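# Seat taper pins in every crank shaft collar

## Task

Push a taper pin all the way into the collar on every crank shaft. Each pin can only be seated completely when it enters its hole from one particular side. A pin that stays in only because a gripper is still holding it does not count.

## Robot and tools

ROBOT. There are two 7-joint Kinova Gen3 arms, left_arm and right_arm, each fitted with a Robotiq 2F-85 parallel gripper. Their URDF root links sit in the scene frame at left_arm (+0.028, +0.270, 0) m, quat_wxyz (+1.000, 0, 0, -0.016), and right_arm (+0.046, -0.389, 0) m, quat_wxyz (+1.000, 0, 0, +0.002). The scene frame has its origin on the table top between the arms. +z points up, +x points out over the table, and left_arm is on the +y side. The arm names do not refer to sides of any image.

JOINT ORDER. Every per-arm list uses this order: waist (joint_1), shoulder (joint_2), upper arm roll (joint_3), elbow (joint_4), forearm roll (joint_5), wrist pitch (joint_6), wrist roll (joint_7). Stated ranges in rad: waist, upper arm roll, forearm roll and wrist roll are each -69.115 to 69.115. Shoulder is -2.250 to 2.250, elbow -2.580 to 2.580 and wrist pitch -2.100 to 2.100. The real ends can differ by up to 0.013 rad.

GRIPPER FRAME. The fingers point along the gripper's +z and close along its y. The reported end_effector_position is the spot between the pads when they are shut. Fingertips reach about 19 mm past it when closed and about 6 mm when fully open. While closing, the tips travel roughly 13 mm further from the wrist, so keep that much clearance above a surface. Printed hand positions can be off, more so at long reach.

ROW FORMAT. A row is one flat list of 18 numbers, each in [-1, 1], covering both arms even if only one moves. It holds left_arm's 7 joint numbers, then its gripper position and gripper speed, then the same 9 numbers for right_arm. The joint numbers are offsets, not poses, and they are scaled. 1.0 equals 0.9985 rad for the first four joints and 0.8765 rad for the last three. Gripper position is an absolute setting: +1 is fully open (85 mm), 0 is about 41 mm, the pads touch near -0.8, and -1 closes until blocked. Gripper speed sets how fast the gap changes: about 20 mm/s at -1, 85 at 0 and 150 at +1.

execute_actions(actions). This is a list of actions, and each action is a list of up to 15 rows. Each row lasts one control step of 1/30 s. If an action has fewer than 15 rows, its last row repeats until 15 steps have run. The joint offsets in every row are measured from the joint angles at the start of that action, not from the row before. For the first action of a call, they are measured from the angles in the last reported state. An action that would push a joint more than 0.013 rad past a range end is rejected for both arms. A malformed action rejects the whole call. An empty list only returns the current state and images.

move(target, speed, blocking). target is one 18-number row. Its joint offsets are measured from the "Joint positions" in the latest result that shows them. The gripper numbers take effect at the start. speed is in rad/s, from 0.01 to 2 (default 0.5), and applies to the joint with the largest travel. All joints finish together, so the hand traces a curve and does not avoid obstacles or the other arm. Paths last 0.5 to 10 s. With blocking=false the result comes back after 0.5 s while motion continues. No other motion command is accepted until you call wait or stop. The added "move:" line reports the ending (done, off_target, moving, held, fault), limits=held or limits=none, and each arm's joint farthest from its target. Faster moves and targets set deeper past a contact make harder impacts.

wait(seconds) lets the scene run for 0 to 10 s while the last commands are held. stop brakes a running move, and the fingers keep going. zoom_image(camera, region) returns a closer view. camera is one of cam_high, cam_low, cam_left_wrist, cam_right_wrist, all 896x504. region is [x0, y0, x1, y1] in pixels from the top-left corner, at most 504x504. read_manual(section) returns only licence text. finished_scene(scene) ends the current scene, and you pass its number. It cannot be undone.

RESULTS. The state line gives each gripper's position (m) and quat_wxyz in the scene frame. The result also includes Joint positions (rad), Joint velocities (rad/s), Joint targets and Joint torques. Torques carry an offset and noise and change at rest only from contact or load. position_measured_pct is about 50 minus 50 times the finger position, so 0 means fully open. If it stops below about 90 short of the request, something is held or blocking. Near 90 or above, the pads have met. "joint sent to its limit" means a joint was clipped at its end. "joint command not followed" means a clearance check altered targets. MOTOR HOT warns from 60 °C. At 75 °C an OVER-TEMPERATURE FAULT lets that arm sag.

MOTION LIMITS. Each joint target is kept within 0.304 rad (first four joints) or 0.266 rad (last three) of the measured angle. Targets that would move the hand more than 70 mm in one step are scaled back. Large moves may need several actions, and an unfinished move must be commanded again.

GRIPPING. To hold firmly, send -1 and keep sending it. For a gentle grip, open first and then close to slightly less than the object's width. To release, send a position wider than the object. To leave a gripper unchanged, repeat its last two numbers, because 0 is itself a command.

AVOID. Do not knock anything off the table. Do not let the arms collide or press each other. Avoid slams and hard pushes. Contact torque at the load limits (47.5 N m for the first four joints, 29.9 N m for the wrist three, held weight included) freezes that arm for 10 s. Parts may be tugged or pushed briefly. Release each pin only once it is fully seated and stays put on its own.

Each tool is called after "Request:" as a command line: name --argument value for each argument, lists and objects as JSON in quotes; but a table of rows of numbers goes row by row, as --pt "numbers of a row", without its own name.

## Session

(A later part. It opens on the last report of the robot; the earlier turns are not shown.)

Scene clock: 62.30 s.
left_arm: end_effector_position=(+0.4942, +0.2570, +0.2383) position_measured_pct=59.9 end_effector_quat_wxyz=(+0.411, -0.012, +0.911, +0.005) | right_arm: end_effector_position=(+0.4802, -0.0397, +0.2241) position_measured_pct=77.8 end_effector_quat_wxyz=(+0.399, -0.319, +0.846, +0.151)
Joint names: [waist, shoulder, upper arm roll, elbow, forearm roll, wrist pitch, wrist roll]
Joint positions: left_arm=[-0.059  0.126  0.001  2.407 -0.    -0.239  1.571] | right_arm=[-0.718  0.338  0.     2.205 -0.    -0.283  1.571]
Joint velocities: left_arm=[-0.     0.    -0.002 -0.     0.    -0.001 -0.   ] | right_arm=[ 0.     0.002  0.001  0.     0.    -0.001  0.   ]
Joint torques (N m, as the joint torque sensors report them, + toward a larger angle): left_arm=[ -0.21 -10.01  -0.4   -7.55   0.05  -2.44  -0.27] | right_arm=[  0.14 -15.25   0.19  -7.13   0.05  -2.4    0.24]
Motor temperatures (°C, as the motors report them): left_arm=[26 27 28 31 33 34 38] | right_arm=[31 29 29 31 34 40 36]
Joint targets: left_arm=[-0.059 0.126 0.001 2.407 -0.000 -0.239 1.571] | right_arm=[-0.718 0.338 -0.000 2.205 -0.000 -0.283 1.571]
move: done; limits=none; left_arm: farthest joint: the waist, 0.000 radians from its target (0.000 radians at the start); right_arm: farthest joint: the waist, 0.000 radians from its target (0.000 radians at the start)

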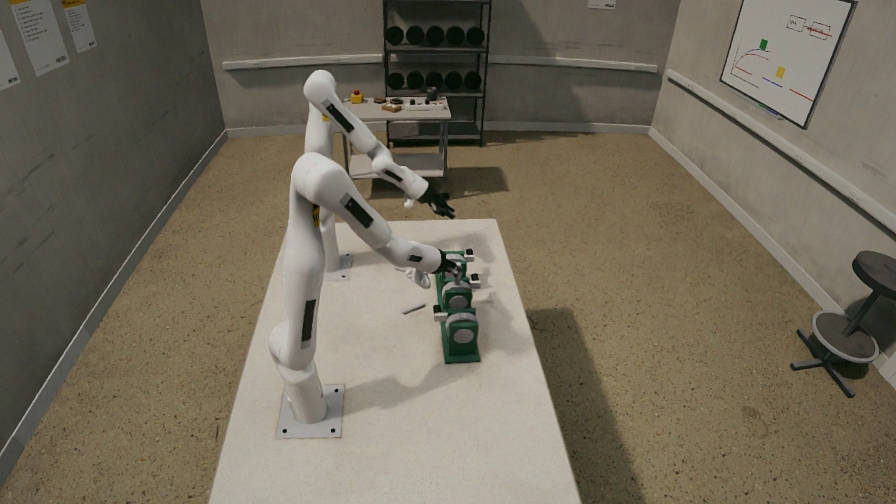

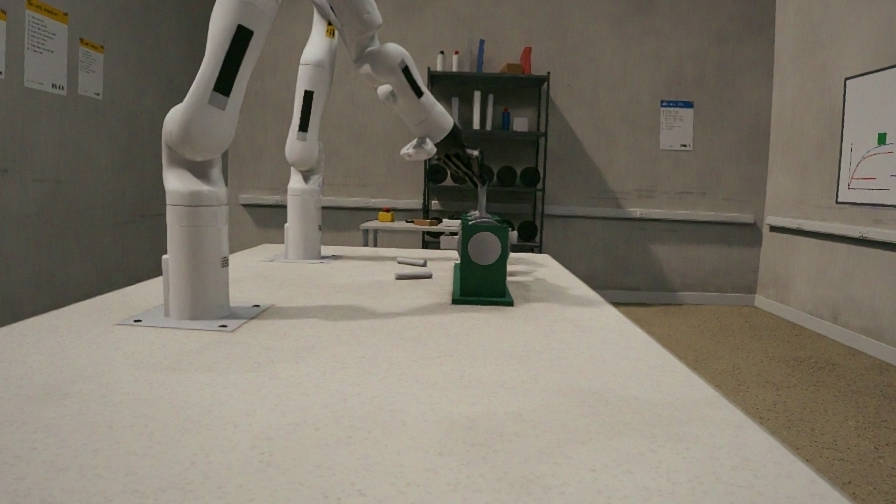

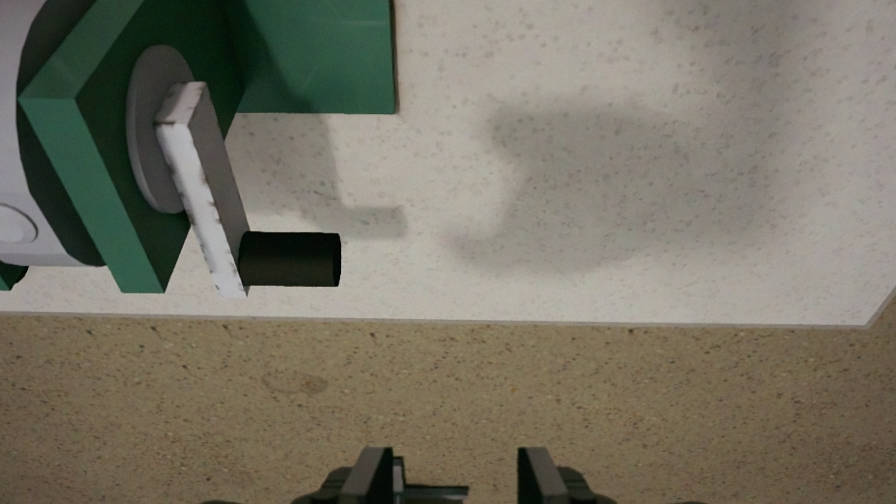

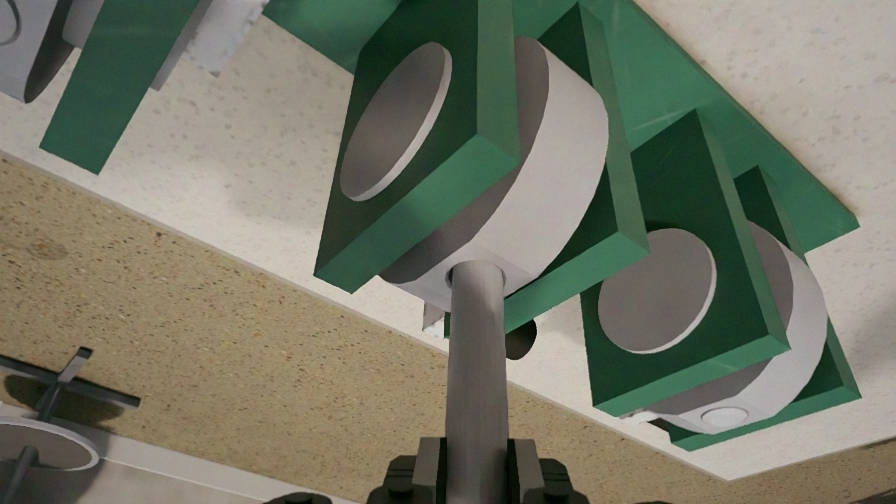

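Request:
move --target '[0,0,0,0,0,0,0,-0.2,0,0,0.075,0,0.031,0,-0.12,0,-1,0]' --speed 0.15

Scene clock: 63.57 s.
left_arm: end_effector_position=(+0.4942, +0.2570, +0.2383) position_measured_pct=59.9 end_effector_quat_wxyz=(+0.411, -0.012, +0.911, +0.005) | right_arm: end_effector_position=(+0.4810, -0.0393, +0.1954) position_measured_pct=77.8 end_effector_quat_wxyz=(+0.399, -0.319, +0.846, +0.150)
Joint names: [waist, shoulder, upper arm roll, elbow, forearm roll, wrist pitch, wrist roll]
Joint positions: left_arm=[-0.059  0.126  0.001  2.407 -0.    -0.239  1.571] | right_arm=[-0.718  0.413  0.     2.236 -0.    -0.389  1.571]
Joint velocities: left_arm=[-0.     0.     0.001  0.001 -0.     0.001 -0.   ] | right_arm=[ 0.     0.002  0.    -0.001 -0.    -0.     0.   ]
Joint torques (N m, as the joint torque sensors report them, + toward a larger angle): left_arm=[ -0.45 -10.55   0.12  -8.21  -0.23  -2.61  -0.36] | right_arm=[ -0.2  -15.68   0.38  -6.48   0.12  -2.39  -0.07]
Motor temperatures (°C, as the motors report them): left_arm=[26 27 28 31 33 34 38] | right_arm=[31 29 29 31 34 40 36]
Joint targets: left_arm=[-0.059 0.126 0.001 2.407 -0.000 -0.239 1.571] | right_arm=[-0.718 0.413 0.000 2.236 -0.000 -0.389 1.571]
move: done; limits=none; left_arm: farthest joint: the waist, 0.000 radians from its target (0.000 radians at the start); right_arm: farthest joint: the waist, 0.000 radians from its target (0.000 radians at the start)

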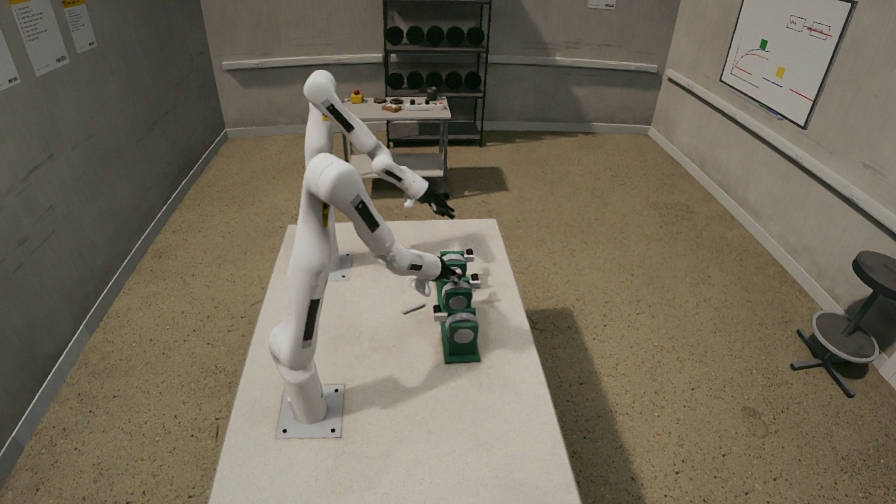

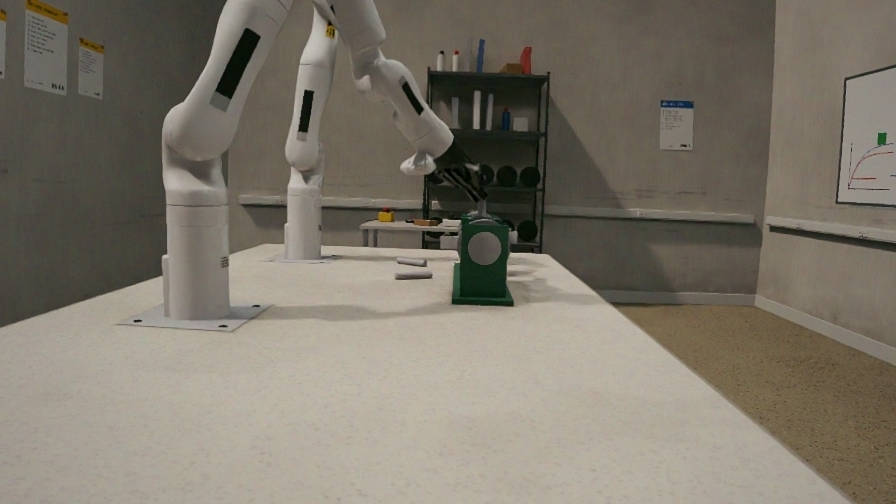

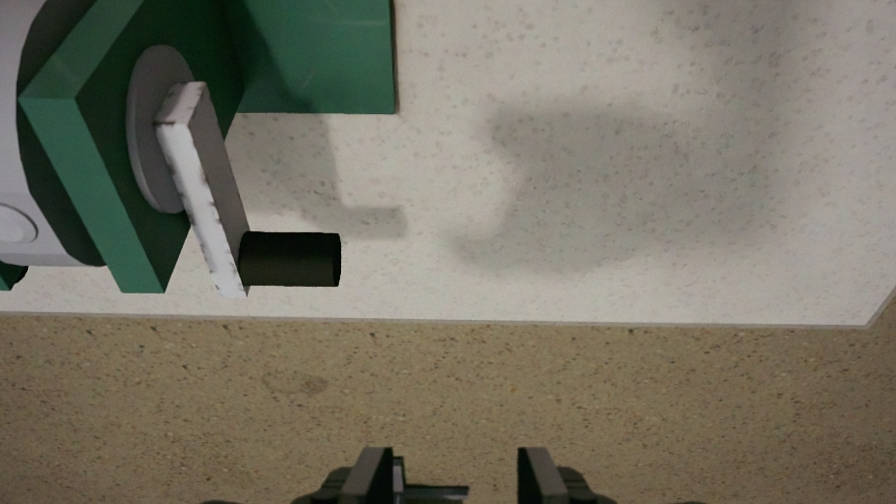

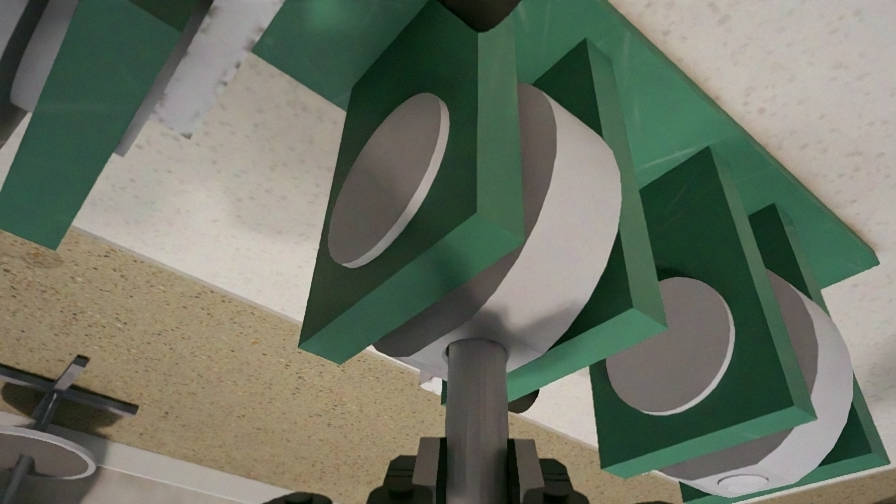

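Request:
execute_actions --actions '[[[0,0,0,0,0,0,0,-0.2,0,0,0,0,0,0,0,0,-0.2,-0.5]]]'

Request:
move --target '[0,0,0,0,0,0,0,-0.2,0,0,-0.1,0,-0.044,0,0.163,0,-0.2,-0.5]' --speed 0.4

Scene clock: 64.27 s.
left_arm: end_effector_position=(+0.4942, +0.2570, +0.2383) position_measured_pct=59.9 end_effector_quat_wxyz=(+0.411, -0.012, +0.911, +0.005) | right_arm: end_effector_position=(+0.4810, -0.0393, +0.1954) position_measured_pct=60.3 end_effector_quat_wxyz=(+0.399, -0.319, +0.846, +0.150)
Joint names: [waist, shoulder, upper arm roll, elbow, forearm roll, wrist pitch, wrist roll]
Joint positions: left_arm=[-0.059  0.126  0.001  2.407 -0.    -0.239  1.571] | right_arm=[-0.718  0.413  0.     2.236 -0.    -0.389  1.571]
Joint velocities: left_arm=[ 0.     0.    -0.002 -0.    -0.     0.     0.   ] | right_arm=[-0.     0.001  0.     0.002 -0.    -0.     0.   ]
Joint torques (N m, as the joint torque sensors report them, + toward a larger angle): left_arm=[ -0.29 -10.31  -0.1   -7.8   -0.09  -2.05  -0.15] | right_arm=[ -0.22 -14.88   0.63  -6.2    0.32  -1.95  -0.23]
Motor temperatures (°C, as the motors report them): left_arm=[26 27 28 31 33 34 38] | right_arm=[31 29 29 31 34 40 36]
Joint targets: left_arm=[-0.059 0.126 0.001 2.407 -0.000 -0.239 1.571] | right_arm=[-0.718 0.413 0.000 2.236 -0.000 -0.389 1.571]

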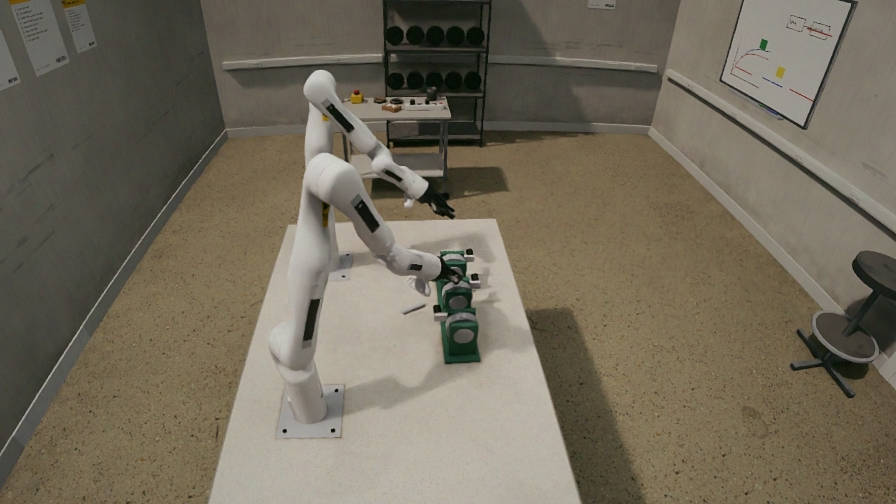

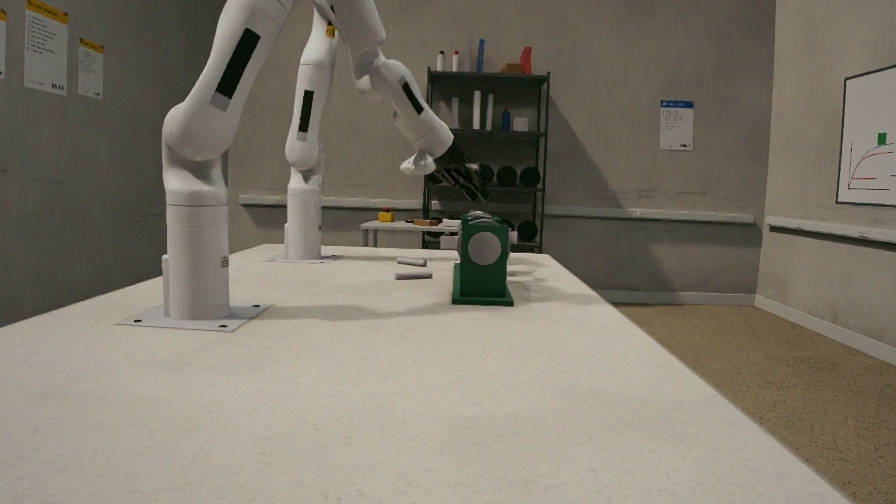

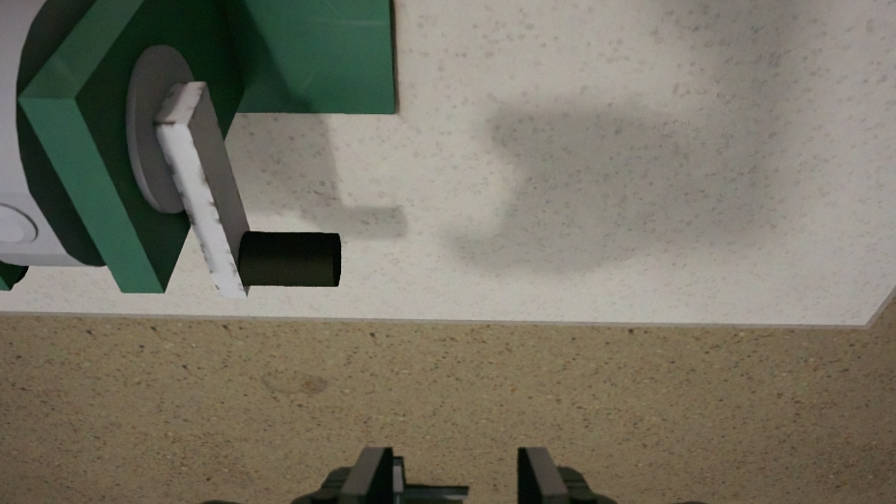

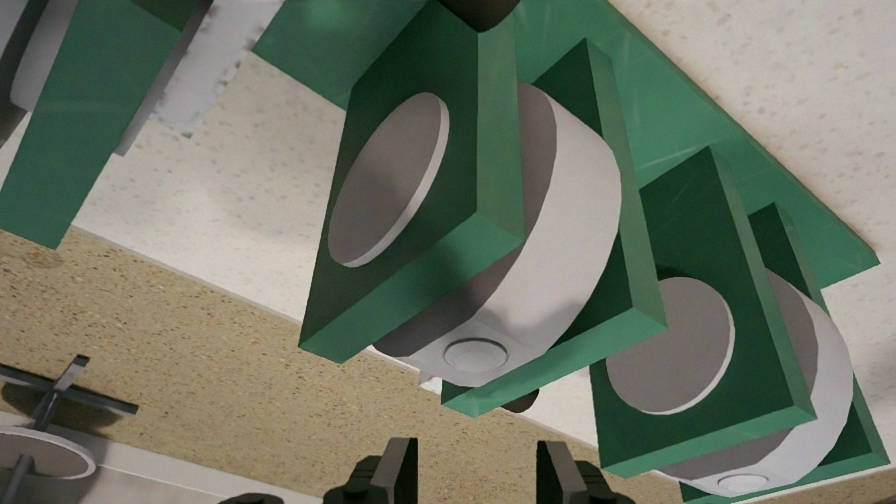

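Scene clock: 65.10 s.
left_arm: end_effector_position=(+0.4942, +0.2570, +0.2383) position_measured_pct=59.9 end_effector_quat_wxyz=(+0.411, -0.012, +0.911, +0.005) | right_arm: end_effector_position=(+0.4803, -0.0399, +0.2345) position_measured_pct=59.9 end_effector_quat_wxyz=(+0.400, -0.319, +0.846, +0.151)
Joint names: [waist, shoulder, upper arm roll, elbow, forearm roll, wrist pitch, wrist roll]
Joint positions: left_arm=[-0.059  0.126  0.001  2.407 -0.    -0.239  1.571] | right_arm=[-0.718  0.313  0.     2.192 -0.    -0.246  1.571]
Joint velocities: left_arm=[ 0.     0.001 -0.    -0.    -0.    -0.001 -0.   ] | right_arm=[-0.    -0.002  0.001 -0.001 -0.     0.001  0.   ]
Joint torques (N m, as the joint torque sensors report them, + toward a larger angle): left_arm=[ -0.09 -10.31   0.17  -8.12   0.18  -2.41  -0.09] | right_arm=[ -0.55 -14.12   0.52  -7.14   0.24  -1.96  -0.22]
Motor temperatures (°C, as the motors report them): left_arm=[26 27 28 31 33 34 38] | right_arm=[31 29 29 31 34 40 36]
Joint targets: left_arm=[-0.059 0.126 0.001 2.407 -0.000 -0.239 1.571] | right_arm=[-0.718 0.313 0.000 2.192 -0.000 -0.246 1.571]
move: done; limits=none; left_arm: farthest joint: the waist, 0.000 radians from its target (0.000 radians at the start); right_arm: farthest joint: the waist, 0.000 radians from its target (0.000 radians at the start)

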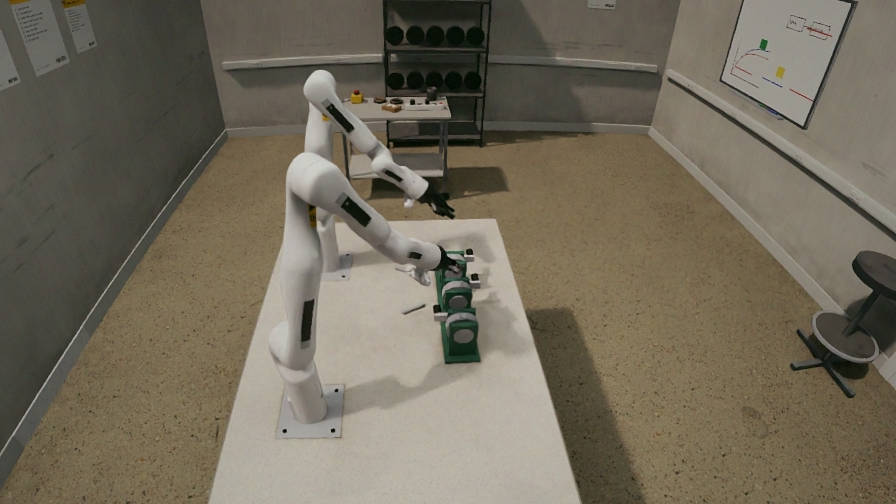

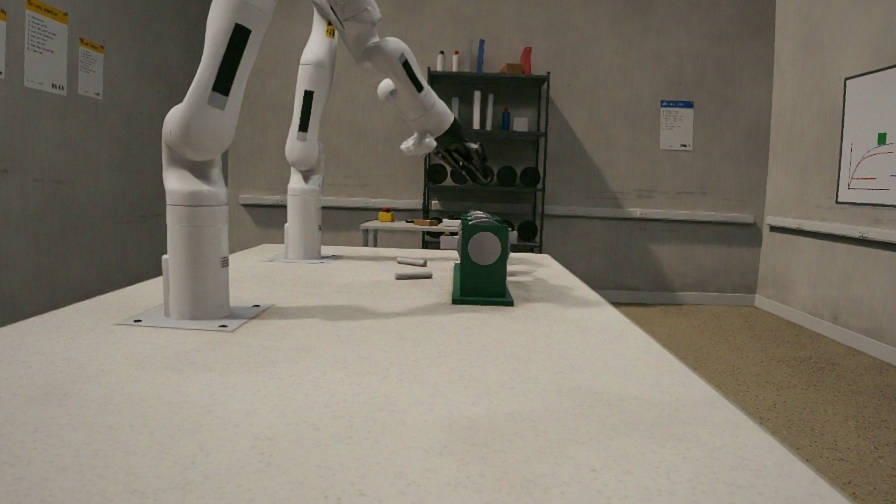

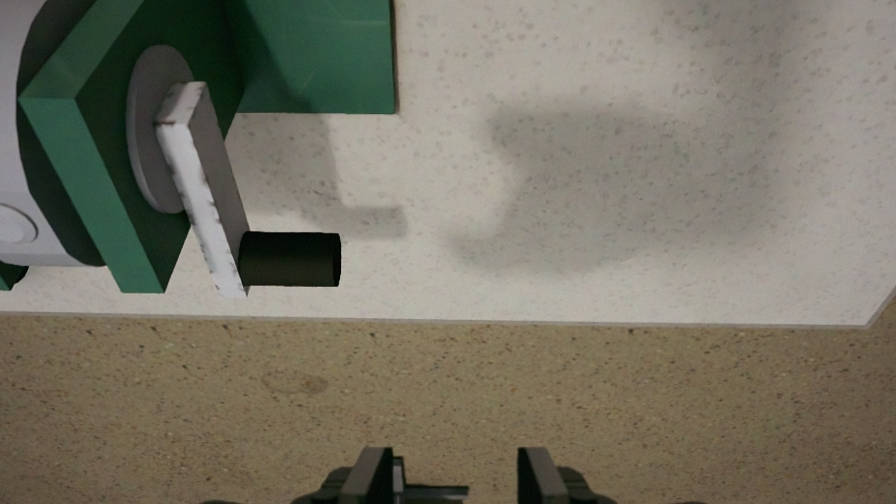

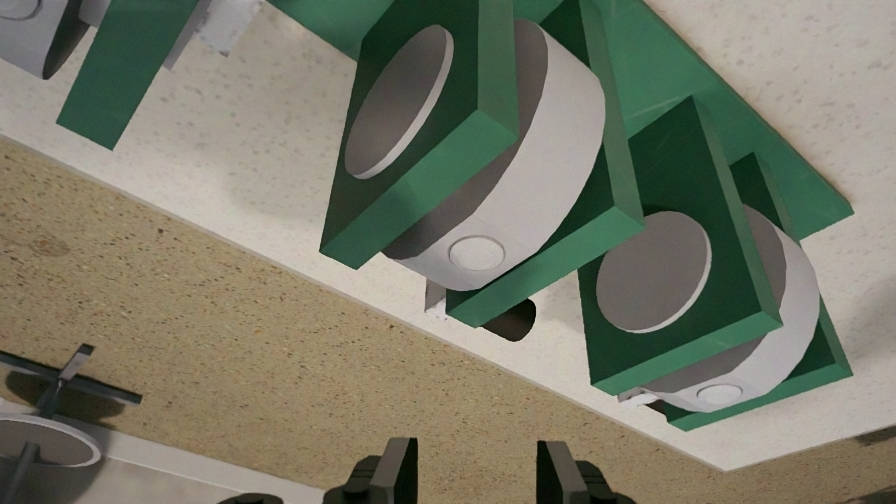

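Request:
finished_scene --scene 2

The scene is finished: the task was done.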